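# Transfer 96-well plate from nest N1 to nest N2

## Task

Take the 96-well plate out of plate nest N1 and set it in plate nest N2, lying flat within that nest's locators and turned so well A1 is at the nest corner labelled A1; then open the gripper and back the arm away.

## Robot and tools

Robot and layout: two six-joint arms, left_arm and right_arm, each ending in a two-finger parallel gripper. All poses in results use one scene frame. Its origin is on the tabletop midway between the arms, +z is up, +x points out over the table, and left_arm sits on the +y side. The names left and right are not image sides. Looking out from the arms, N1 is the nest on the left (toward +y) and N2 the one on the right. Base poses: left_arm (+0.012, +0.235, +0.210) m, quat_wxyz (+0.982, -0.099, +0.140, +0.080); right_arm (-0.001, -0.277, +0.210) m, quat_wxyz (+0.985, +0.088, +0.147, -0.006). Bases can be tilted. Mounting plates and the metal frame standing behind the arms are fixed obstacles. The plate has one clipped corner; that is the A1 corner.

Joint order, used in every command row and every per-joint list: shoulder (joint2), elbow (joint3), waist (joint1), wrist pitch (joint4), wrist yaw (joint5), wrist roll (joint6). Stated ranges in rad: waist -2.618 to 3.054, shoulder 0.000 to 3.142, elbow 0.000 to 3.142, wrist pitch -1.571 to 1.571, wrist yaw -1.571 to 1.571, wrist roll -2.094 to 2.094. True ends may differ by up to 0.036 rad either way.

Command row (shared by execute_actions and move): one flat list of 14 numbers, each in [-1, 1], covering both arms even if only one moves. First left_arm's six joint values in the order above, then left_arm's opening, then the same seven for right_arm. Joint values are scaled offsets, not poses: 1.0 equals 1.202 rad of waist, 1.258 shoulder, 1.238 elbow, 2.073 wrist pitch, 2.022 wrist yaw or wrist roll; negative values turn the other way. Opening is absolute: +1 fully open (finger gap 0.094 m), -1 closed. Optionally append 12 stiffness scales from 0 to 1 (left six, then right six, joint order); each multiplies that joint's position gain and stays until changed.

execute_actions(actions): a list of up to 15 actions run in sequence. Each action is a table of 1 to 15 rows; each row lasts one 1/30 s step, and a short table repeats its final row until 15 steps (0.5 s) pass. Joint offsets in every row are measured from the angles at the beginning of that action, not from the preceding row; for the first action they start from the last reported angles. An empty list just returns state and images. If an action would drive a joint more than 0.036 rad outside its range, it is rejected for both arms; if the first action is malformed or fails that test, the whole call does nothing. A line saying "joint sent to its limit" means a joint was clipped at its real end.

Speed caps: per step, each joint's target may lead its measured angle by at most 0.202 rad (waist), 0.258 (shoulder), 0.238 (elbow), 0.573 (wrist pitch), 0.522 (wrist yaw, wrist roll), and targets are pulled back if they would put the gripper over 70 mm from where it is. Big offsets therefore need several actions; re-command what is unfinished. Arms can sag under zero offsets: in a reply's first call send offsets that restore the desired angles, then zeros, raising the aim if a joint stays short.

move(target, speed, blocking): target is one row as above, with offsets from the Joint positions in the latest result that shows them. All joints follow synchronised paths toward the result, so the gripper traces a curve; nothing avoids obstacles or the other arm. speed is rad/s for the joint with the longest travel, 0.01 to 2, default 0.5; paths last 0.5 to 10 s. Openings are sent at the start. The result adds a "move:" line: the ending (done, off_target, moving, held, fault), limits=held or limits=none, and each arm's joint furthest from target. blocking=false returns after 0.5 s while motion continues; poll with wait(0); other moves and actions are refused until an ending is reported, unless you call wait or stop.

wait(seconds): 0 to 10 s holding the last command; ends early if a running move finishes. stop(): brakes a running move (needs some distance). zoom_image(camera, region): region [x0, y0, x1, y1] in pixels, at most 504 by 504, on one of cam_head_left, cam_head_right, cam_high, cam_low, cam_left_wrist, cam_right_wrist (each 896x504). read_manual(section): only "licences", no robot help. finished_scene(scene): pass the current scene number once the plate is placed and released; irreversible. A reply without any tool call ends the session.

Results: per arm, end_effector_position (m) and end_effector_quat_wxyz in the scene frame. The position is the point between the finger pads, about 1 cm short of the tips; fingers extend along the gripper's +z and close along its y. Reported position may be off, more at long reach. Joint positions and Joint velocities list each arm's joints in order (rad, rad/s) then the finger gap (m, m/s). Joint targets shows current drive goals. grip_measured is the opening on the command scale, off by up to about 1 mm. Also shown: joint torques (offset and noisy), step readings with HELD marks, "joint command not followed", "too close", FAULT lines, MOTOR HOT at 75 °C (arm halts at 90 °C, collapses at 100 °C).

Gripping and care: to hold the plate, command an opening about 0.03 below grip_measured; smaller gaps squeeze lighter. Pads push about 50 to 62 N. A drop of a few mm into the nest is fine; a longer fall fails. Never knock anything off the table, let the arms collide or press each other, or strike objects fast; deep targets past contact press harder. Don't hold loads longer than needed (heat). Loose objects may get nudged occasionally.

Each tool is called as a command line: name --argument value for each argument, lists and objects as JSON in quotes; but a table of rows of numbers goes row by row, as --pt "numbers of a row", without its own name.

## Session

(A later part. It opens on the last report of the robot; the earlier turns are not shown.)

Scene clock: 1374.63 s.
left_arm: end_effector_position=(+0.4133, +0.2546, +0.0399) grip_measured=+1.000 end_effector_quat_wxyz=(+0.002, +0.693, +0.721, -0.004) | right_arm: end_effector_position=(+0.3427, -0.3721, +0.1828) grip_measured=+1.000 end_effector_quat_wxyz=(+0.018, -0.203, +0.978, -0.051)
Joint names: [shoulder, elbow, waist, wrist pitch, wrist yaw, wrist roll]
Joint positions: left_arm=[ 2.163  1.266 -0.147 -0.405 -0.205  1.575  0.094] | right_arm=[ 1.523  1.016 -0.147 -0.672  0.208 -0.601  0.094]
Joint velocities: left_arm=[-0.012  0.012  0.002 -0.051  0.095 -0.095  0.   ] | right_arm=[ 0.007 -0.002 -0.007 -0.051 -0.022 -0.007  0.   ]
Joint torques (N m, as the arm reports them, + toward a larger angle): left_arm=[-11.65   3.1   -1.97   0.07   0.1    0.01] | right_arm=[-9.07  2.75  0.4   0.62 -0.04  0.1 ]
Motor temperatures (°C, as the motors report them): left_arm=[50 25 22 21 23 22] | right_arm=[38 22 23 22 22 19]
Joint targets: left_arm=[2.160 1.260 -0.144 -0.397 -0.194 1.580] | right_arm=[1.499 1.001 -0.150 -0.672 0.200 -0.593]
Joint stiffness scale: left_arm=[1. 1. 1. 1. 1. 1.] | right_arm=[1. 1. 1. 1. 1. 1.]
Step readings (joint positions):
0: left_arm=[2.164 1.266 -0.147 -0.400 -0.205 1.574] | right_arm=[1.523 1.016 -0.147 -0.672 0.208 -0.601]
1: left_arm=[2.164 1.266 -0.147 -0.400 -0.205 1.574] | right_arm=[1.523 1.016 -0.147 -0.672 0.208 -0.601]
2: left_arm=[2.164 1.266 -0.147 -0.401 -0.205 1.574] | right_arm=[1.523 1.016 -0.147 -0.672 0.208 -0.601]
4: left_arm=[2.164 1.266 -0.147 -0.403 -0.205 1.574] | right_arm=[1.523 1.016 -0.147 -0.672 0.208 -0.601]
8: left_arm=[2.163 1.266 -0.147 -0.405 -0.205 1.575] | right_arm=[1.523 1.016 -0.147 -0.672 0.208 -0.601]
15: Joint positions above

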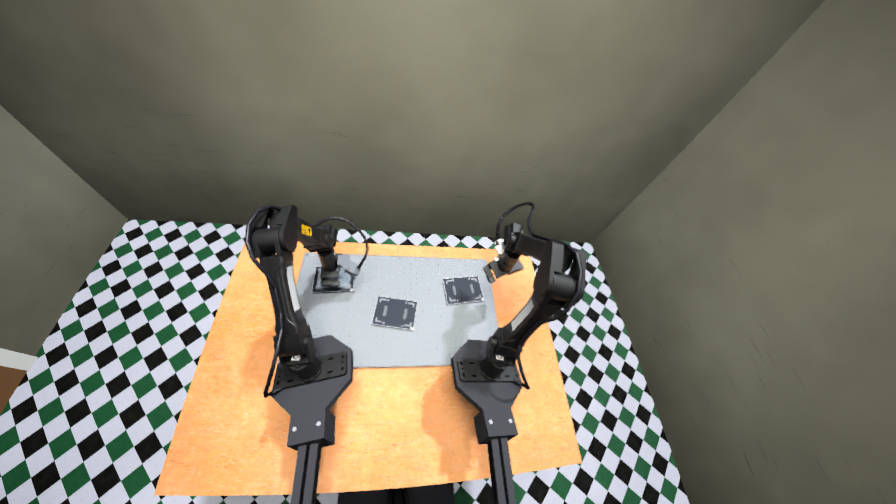

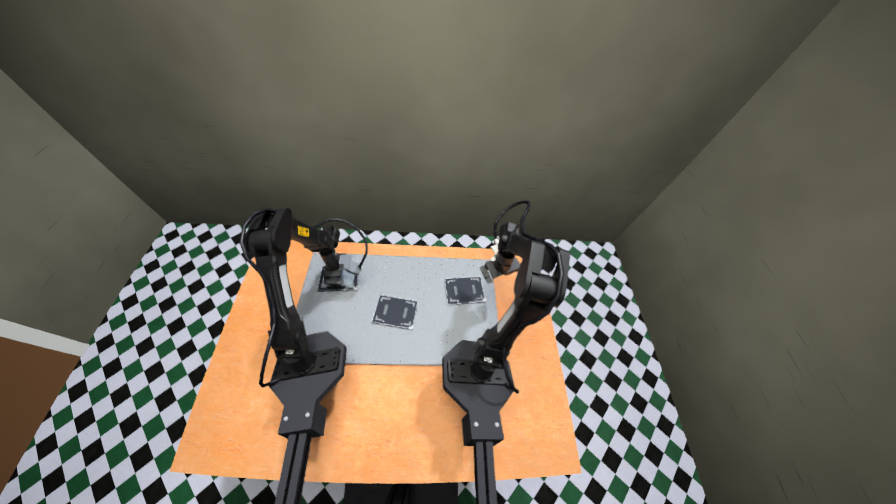

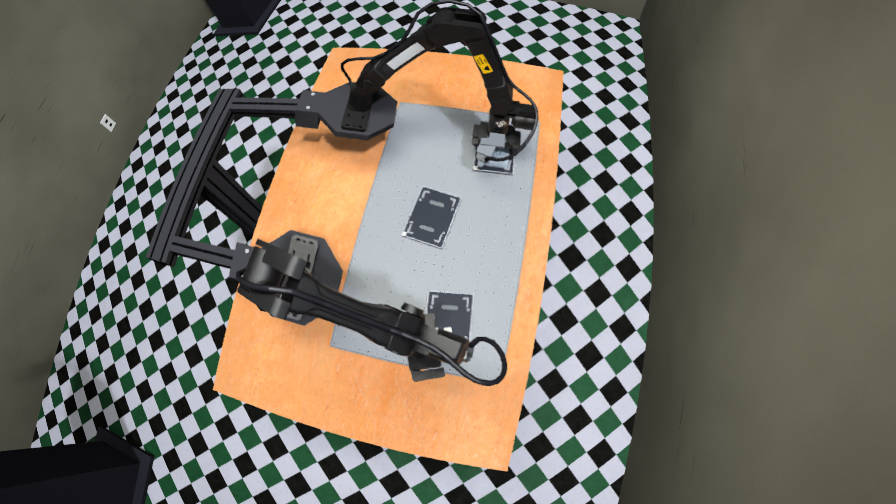

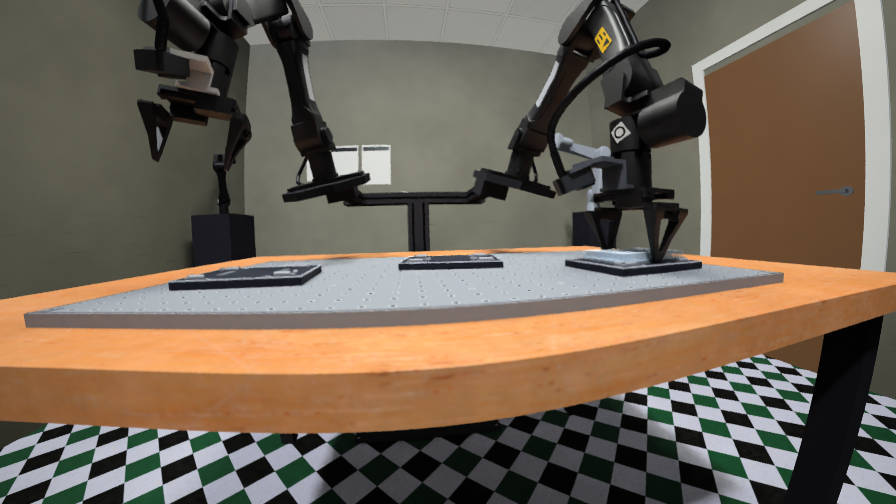

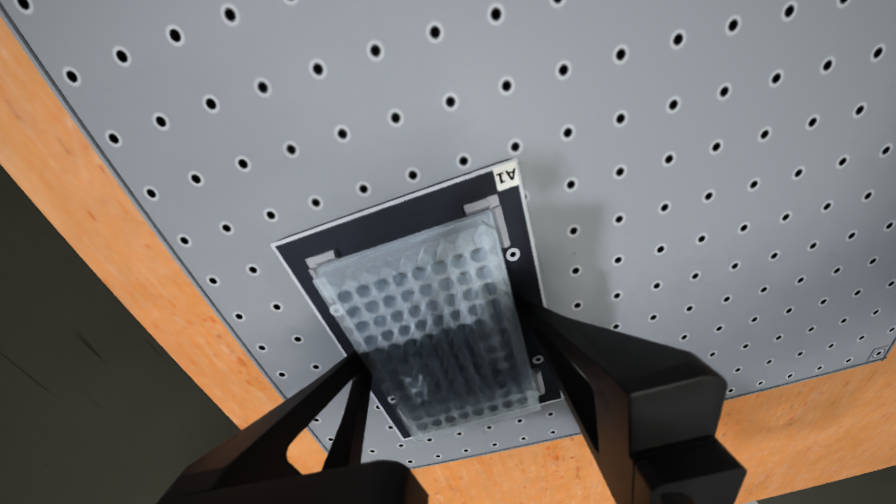

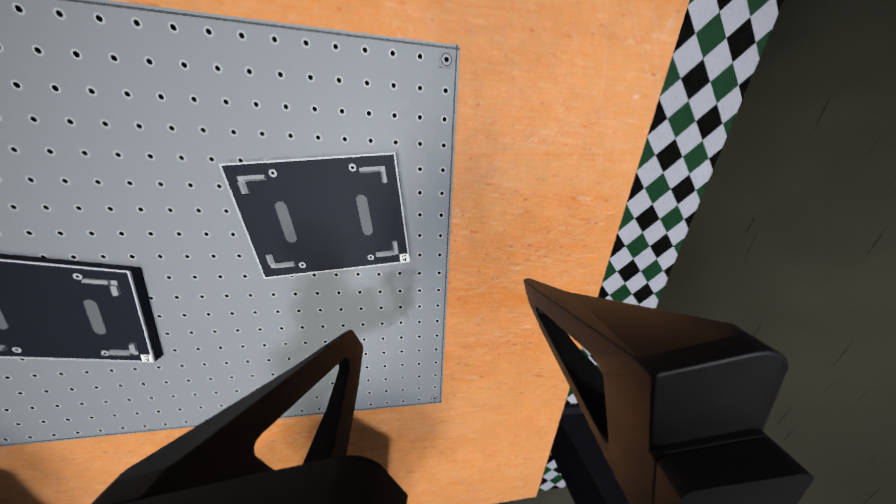

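execute_actions --actions '[[[-0.012,-0.0048,0.002,0.002,0.0055,0.002,1,-0.019,-0.012,-0.002,0,-0.004,0.004,1],[-0.016,-0.0048,0.002,0.002,0.0055,0.002,1,-0.019,-0.012,-0.002,0,-0.004,0.004,1],[-0.019,-0.0048,0.002,0.001,0.0055,0.002,1,-0.019,-0.012,-0.002,0,-0.004,0.004,1],[-0.021,-0.0048,0.002,0.000,0.0055,0.002,1,-0.019,-0.012,-0.002,0,-0.004,0.004,1],[-0.023,-0.0048,0.002,-0.001,0.0055,0.002,1,-0.019,-0.012,-0.002,0,-0.004,0.004,1],[-0.025,-0.0048,0.002,-0.002,0.0055,0.002,1,-0.019,-0.012,-0.002,0,-0.004,0.004,1],[-0.027,-0.0048,0.002,-0.003,0.0055,0.002,1,-0.019,-0.012,-0.002,0,-0.004,0.004,1],[-0.029,-0.0048,0.002,-0.004,0.0055,0.002,1,-0.019,-0.012,-0.002,0,-0.004,0.004,1],[-0.031,-0.0048,0.002,-0.005,0.0055,0.002,1,-0.019,-0.012,-0.002,0,-0.004,0.004,1],[-0.033,-0.0048,0.002,-0.006,0.0055,0.002,1,-0.019,-0.012,-0.002,0,-0.004,0.004,1],[-0.035,-0.0048,0.002,-0.007,0.0055,0.002,1,-0.019,-0.012,-0.002,0,-0.004,0.004,1],[-0.037,-0.0048,0.002,-0.008,0.0055,0.002,1,-0.019,-0.012,-0.002,0,-0.004,0.004,1],[-0.039,-0.0048,0.002,-0.009,0.0055,0.002,1,-0.019,-0.012,-0.002,0,-0.004,0.004,1],[-0.041,-0.0048,0.002,-0.010,0.0055,0.002,1,-0.019,-0.012,-0.002,0,-0.004,0.004,1],[-0.043,-0.0048,0.002,-0.011,0.0055,0.002,1,-0.019,-0.012,-0.002,0,-0.004,0.004,1]]]'

Scene clock: 1400.03 s.
left_arm: end_effector_position=(+0.4197, +0.2567, +0.0483) grip_measured=+1.000 end_effector_quat_wxyz=(+0.010, +0.691, +0.723, +0.005) | right_arm: end_effector_position=(+0.3427, -0.3721, +0.1828) grip_measured=+1.000 end_effector_quat_wxyz=(+0.018, -0.203, +0.978, -0.051)
Joint names: [shoulder, elbow, waist, wrist pitch, wrist yaw, wrist roll]
Joint positions: left_arm=[ 2.139  1.266 -0.147 -0.405 -0.205  1.575  0.094] | right_arm=[ 1.523  1.016 -0.147 -0.672  0.208 -0.601  0.094]
Joint velocities: left_arm=[-0.11   0.022 -0.007 -0.037  0.007  0.007  0.   ] | right_arm=[ 0.007 -0.002 -0.002  0.037  0.051 -0.037  0.   ]
Joint torques (N m, as the arm reports them, + toward a larger angle): left_arm=[-13.49   3.23  -1.97  -0.16   0.1    0.  ] | right_arm=[-9.07  2.74  0.45  0.62 -0.04  0.09]
Motor temperatures (°C, as the motors report them): left_arm=[51 25 22 21 23 22] | right_arm=[38 22 23 22 22 19]
Joint targets: left_arm=[2.109 1.260 -0.144 -0.428 -0.194 1.579] | right_arm=[1.499 1.001 -0.150 -0.672 0.200 -0.593]
Joint stiffness scale: left_arm=[1. 1. 1. 1. 1. 1.] | right_arm=[1. 1. 1. 1. 1. 1.]
Step readings (joint positions):
0: left_arm=[2.163 1.266 -0.147 -0.405 -0.205 1.575] | right_arm=[1.523 1.016 -0.147 -0.672 0.208 -0.601]
1: left_arm=[2.162 1.266 -0.147 -0.405 -0.205 1.575] | right_arm=[1.523 1.016 -0.147 -0.672 0.208 -0.601]
2: left_arm=[2.162 1.266 -0.147 -0.405 -0.205 1.575] | right_arm=[1.523 1.016 -0.147 -0.672 0.208 -0.601]
4: left_arm=[2.162 1.266 -0.147 -0.405 -0.205 1.575] | right_arm=[1.523 1.016 -0.147 -0.672 0.208 -0.601]
8: left_arm=[2.158 1.266 -0.147 -0.405 -0.205 1.575] | right_arm=[1.523 1.016 -0.147 -0.672 0.208 -0.601]
15: Joint positions above

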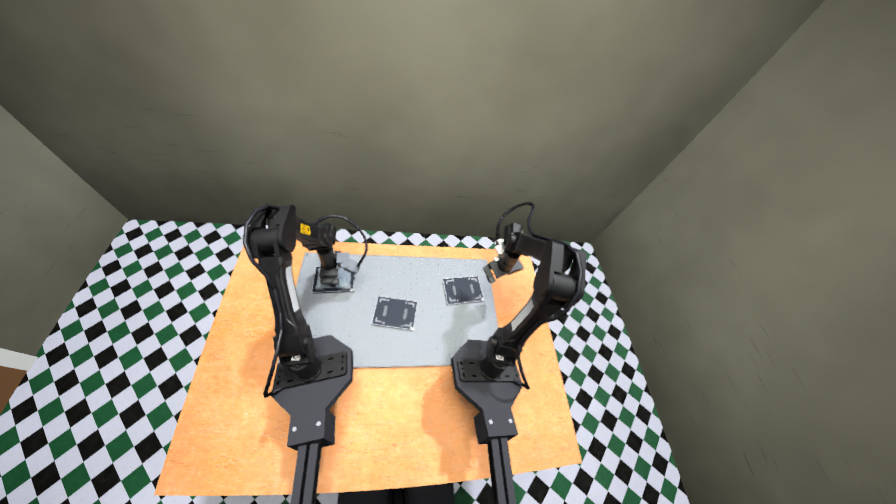

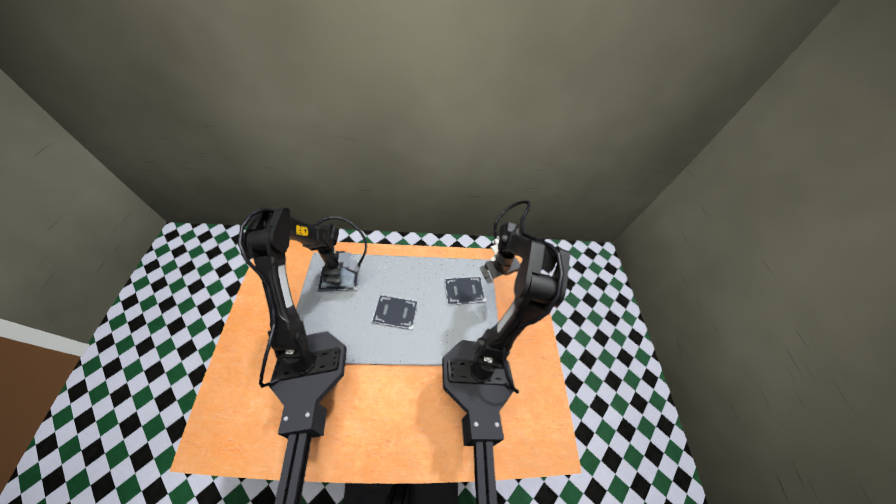

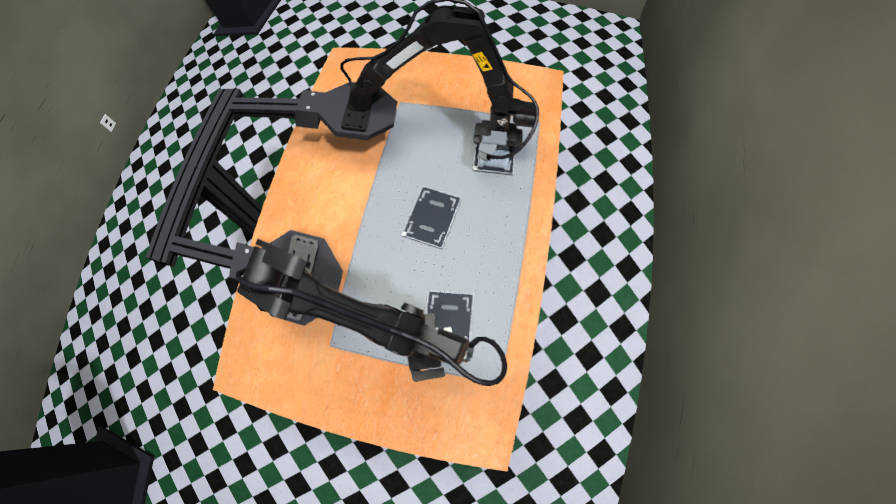

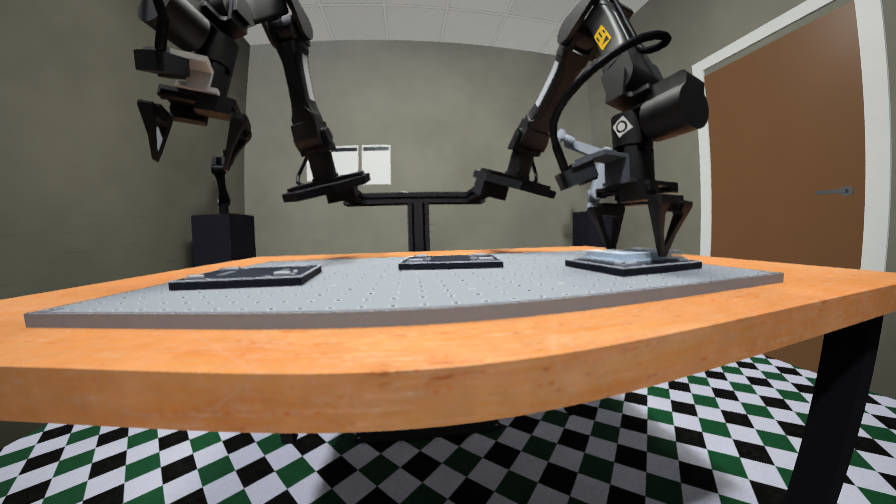

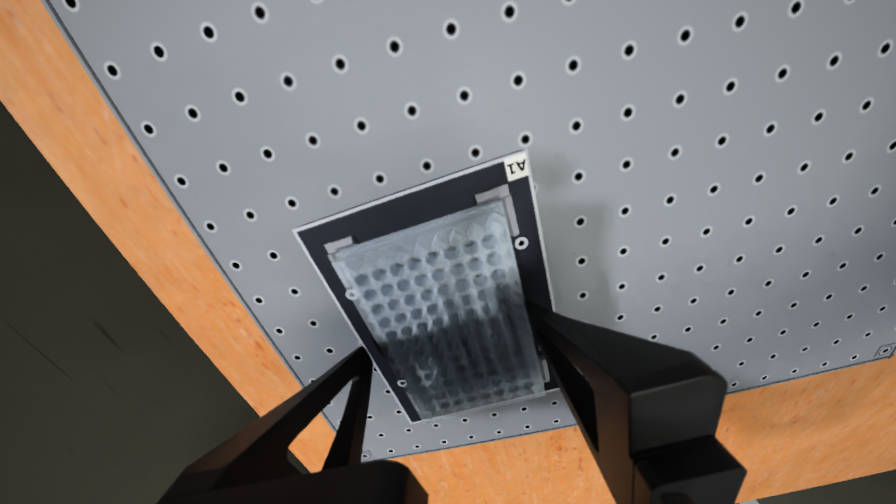

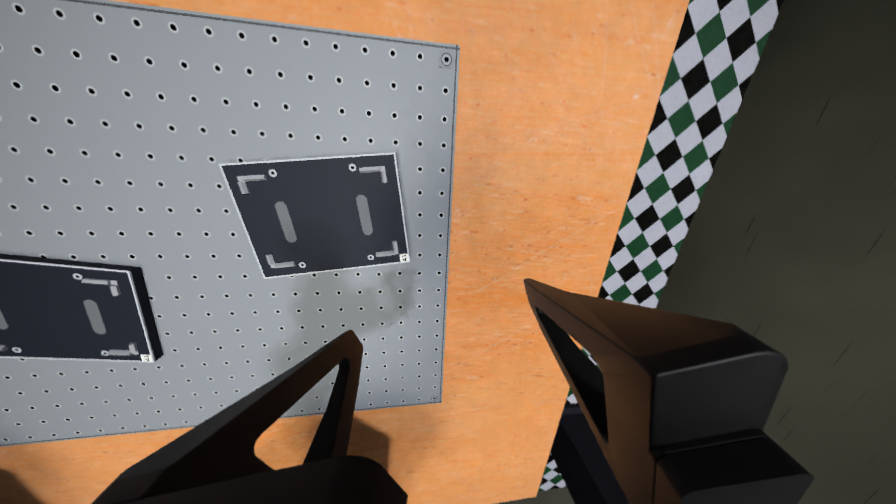

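execute_actions --actions '[]'

zoom_image --camera "cam_left_wrist" --region '[270, 150, 620, 460]'

Scene clock: 1404.70 s.
left_arm: end_effector_position=(+0.4202, +0.2572, +0.0503) grip_measured=+1.000 end_effector_quat_wxyz=(+0.011, +0.691, +0.723, +0.005) | right_arm: end_effector_position=(+0.3427, -0.3721, +0.1828) grip_measured=+1.000 end_effector_quat_wxyz=(+0.018, -0.203, +0.978, -0.051)
Joint names: [shoulder, elbow, waist, wrist pitch, wrist yaw, wrist roll]
Joint positions: left_arm=[ 2.133  1.266 -0.147 -0.41  -0.205  1.575  0.094] | right_arm=[ 1.523  1.016 -0.147 -0.672  0.208 -0.601  0.094]
Joint velocities: left_arm=[ 0.012 -0.027 -0.012 -0.007  0.051  0.037  0.   ] | right_arm=[-0.002  0.017 -0.007  0.022 -0.007  0.007  0.   ]
Joint torques (N m, as the arm reports them, + toward a larger angle): left_arm=[-13.36   3.26  -1.95  -0.13   0.1    0.  ] | right_arm=[-9.07  2.74  0.46  0.61 -0.04  0.09]
Motor temperatures (°C, as the motors report them): left_arm=[52 25 22 21 23 22] | right_arm=[38 22 23 22 22 19]
Joint targets: left_arm=[2.109 1.260 -0.144 -0.428 -0.194 1.579] | right_arm=[1.499 1.001 -0.150 -0.672 0.200 -0.593]
Joint stiffness scale: left_arm=[1. 1. 1. 1. 1. 1.] | right_arm=[1. 1. 1. 1. 1. 1.]

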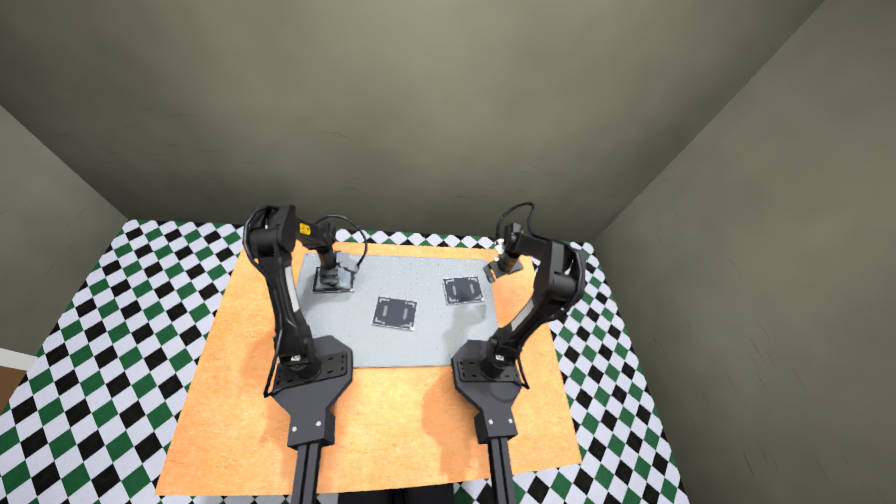

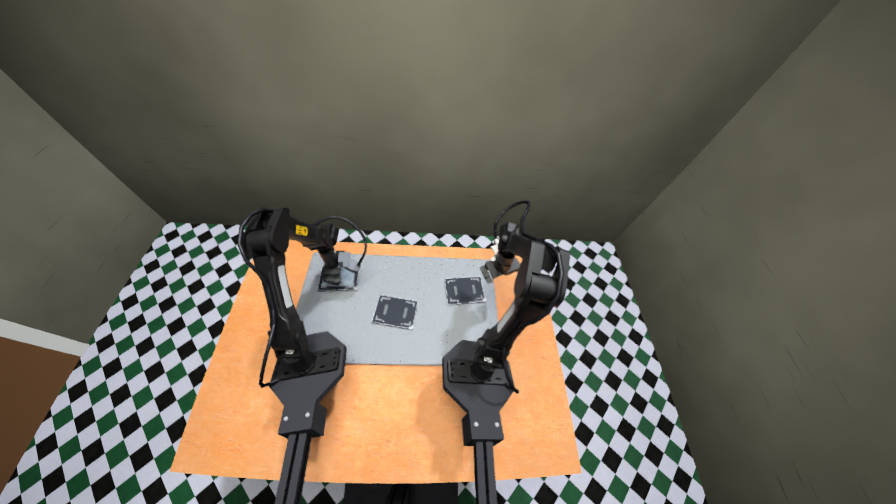

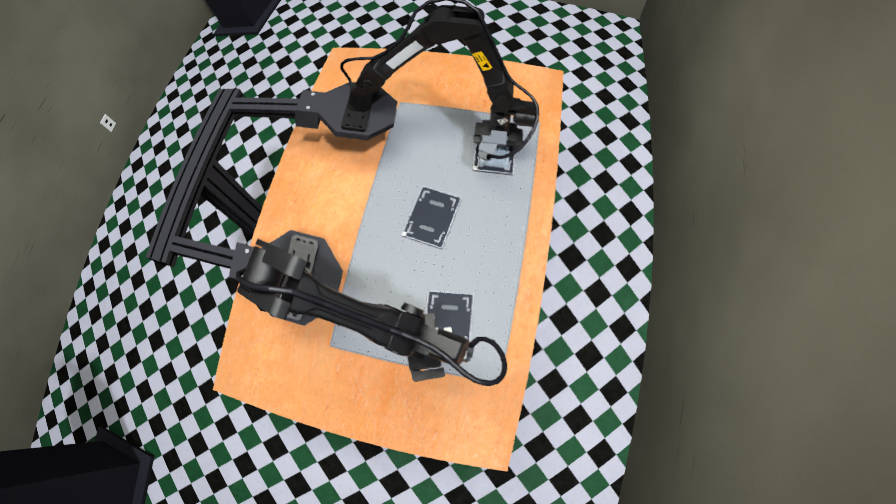

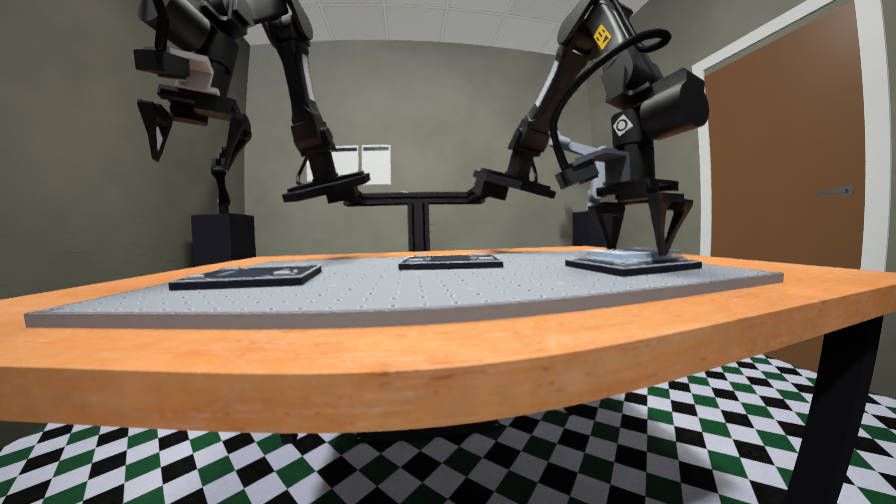

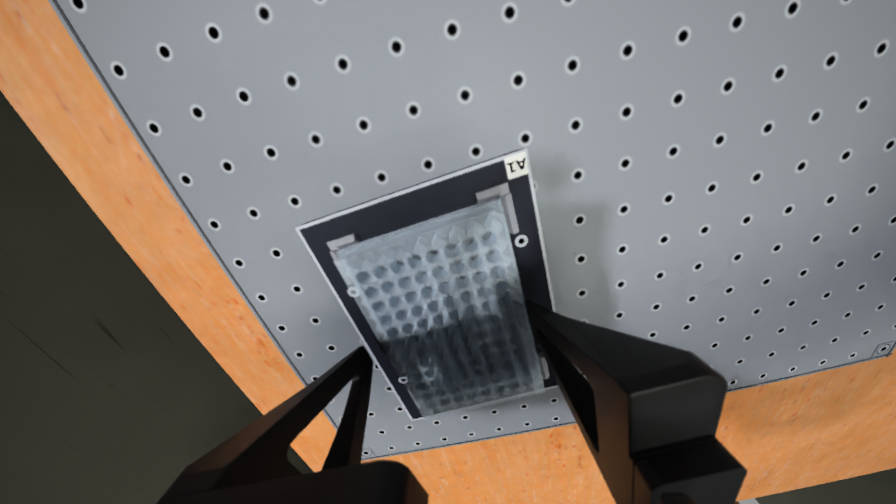

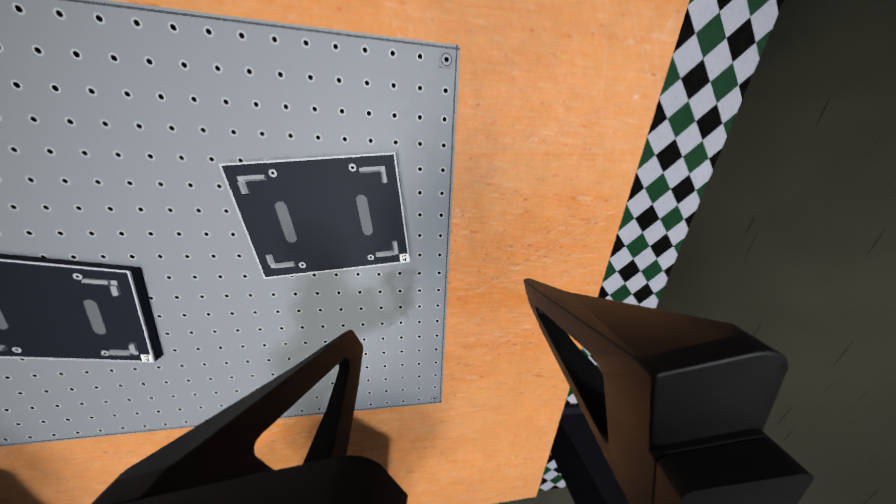

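Region (270, 150, 620, 460) of cam_left_wrist's 896x504 image, scaled by 1.440, with more detail than that image has; it fills the top 446 rows of this view, and the rest is white.

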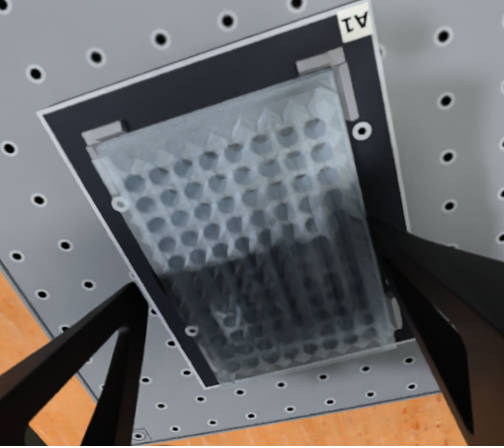

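execute_actions --actions '[[[-0.019,-0.0048,0.002,-0.011,0.0055,0.002,1,-0.019,-0.012,-0.002,0,-0.004,0.004,1],[-0.019,-0.0048,0.002,-0.013,0.0055,0.002,1,-0.019,-0.012,-0.002,0,-0.004,0.004,1],[-0.019,-0.0048,0.002,-0.015,0.0055,0.002,1,-0.019,-0.012,-0.002,0,-0.004,0.004,1],[-0.019,-0.0048,0.002,-0.017,0.0055,0.002,1,-0.019,-0.012,-0.002,0,-0.004,0.004,1]]]'

Scene clock: 1414.13 s.
left_arm: end_effector_position=(+0.4165, +0.2570, +0.0502) grip_measured=+1.000 end_effector_quat_wxyz=(+0.006, +0.692, +0.722, +0.000) | right_arm: end_effector_position=(+0.3427, -0.3721, +0.1828) grip_measured=+1.000 end_effector_quat_wxyz=(+0.018, -0.203, +0.978, -0.051)
Joint names: [shoulder, elbow, waist, wrist pitch, wrist yaw, wrist roll]
Joint positions: left_arm=[ 2.133  1.266 -0.147 -0.425 -0.205  1.575  0.094] | right_arm=[ 1.523  1.016 -0.147 -0.672  0.208 -0.601  0.094]
Joint velocities: left_arm=[-0.002  0.017 -0.017  0.007  0.022  0.007  0.   ] | right_arm=[-0.022 -0.027 -0.027 -0.007 -0.037 -0.037  0.   ]
Joint torques (N m, as the arm reports them, + toward a larger angle): left_arm=[-13.34   3.23  -1.95  -0.16   0.1    0.  ] | right_arm=[-9.08  2.74  0.41  0.61 -0.04  0.09]
Motor temperatures (°C, as the motors report them): left_arm=[53 25 22 20 23 22] | right_arm=[38 22 23 22 22 19]
Joint targets: left_arm=[2.109 1.260 -0.144 -0.445 -0.194 1.579] | right_arm=[1.499 1.001 -0.150 -0.672 0.200 -0.593]
Joint stiffness scale: left_arm=[1. 1. 1. 1. 1. 1.] | right_arm=[1. 1. 1. 1. 1. 1.]
Step readings (joint positions):
0: left_arm=[2.133 1.266 -0.147 -0.410 -0.205 1.575] | right_arm=[1.523 1.016 -0.147 -0.672 0.208 -0.601]
1: left_arm=[2.133 1.266 -0.147 -0.410 -0.205 1.575] | right_arm=[1.523 1.016 -0.147 -0.672 0.208 -0.601]
2: left_arm=[2.133 1.266 -0.147 -0.410 -0.205 1.575] | right_arm=[1.523 1.016 -0.147 -0.672 0.208 -0.601]
4: left_arm=[2.133 1.266 -0.147 -0.414 -0.205 1.575] | right_arm=[1.523 1.016 -0.147 -0.672 0.208 -0.601]
8: left_arm=[2.133 1.266 -0.147 -0.421 -0.205 1.575] | right_arm=[1.523 1.016 -0.147 -0.672 0.208 -0.601]
15: Joint positions above

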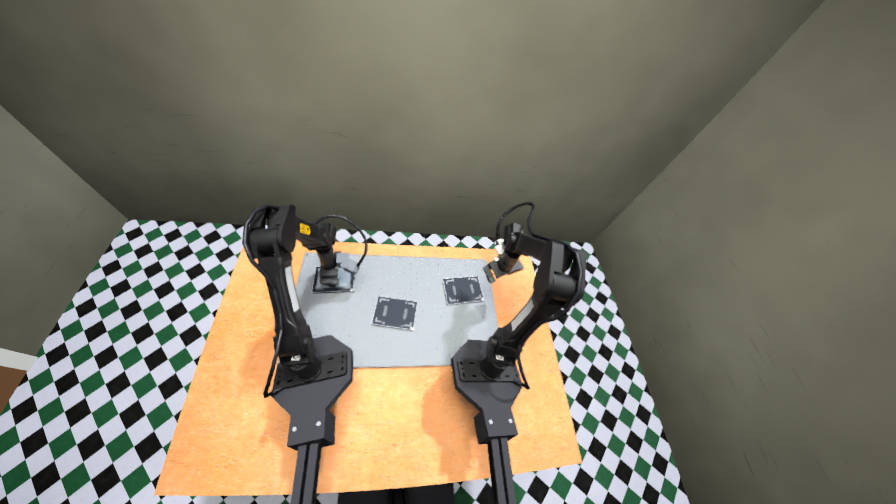

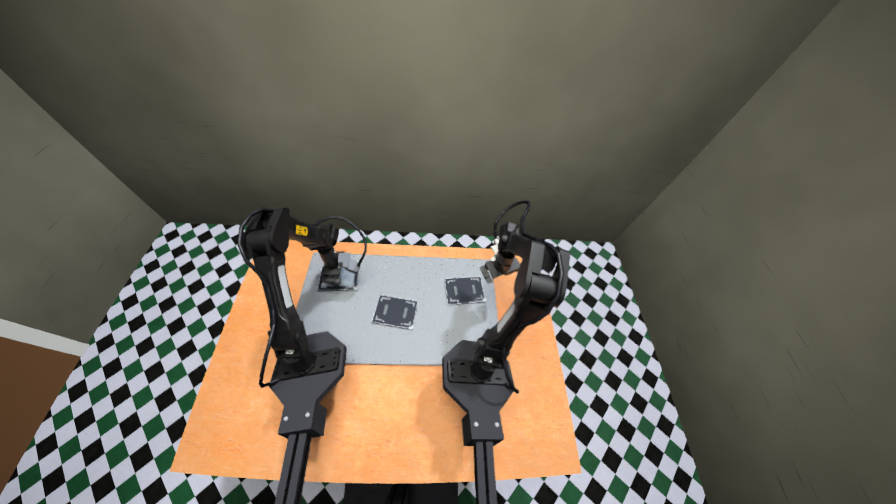

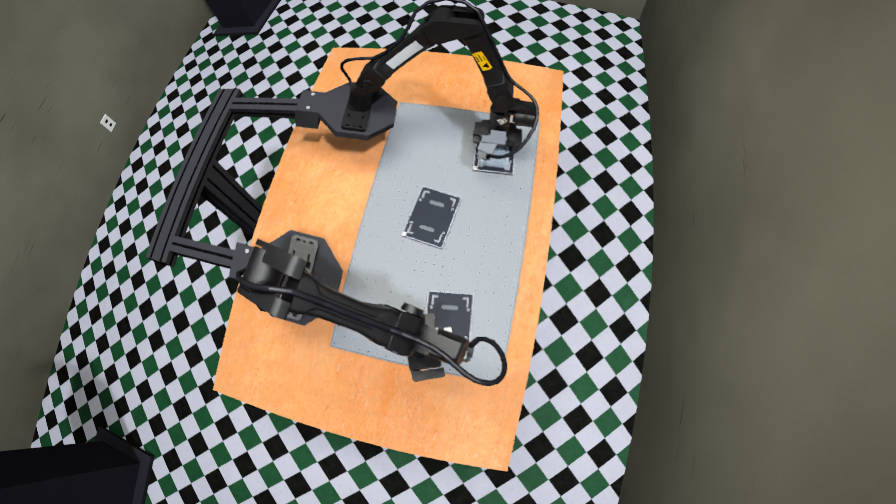

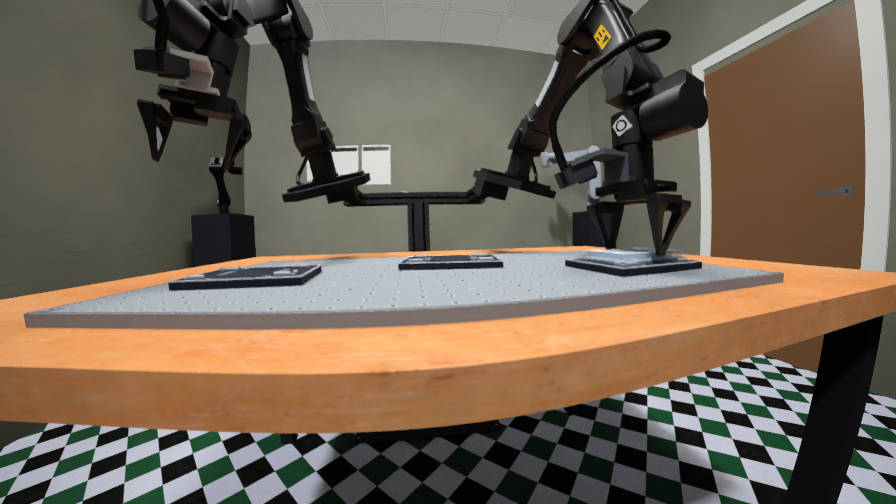

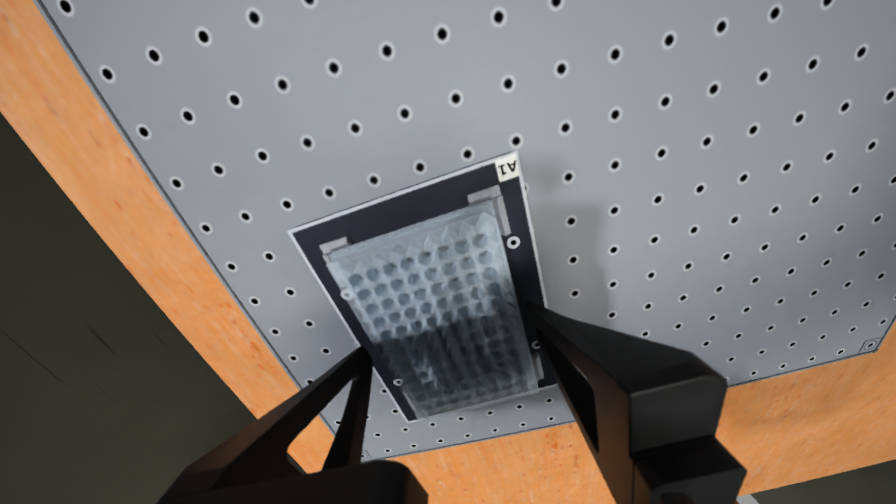

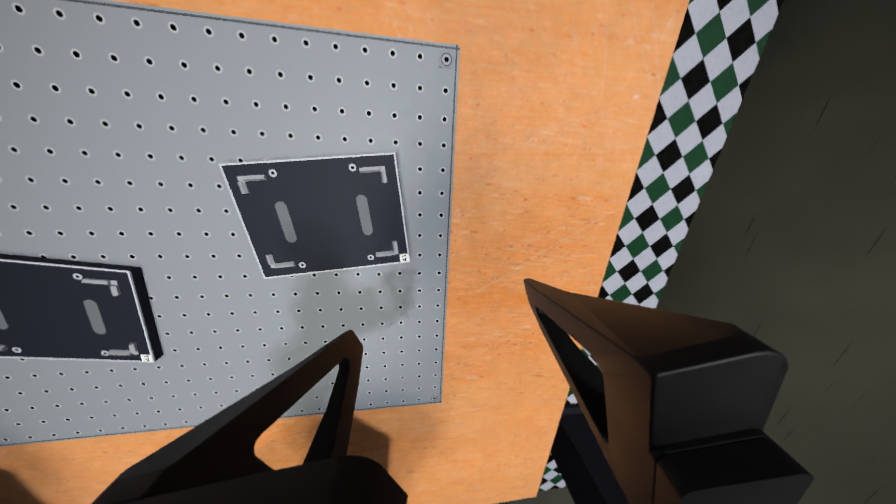

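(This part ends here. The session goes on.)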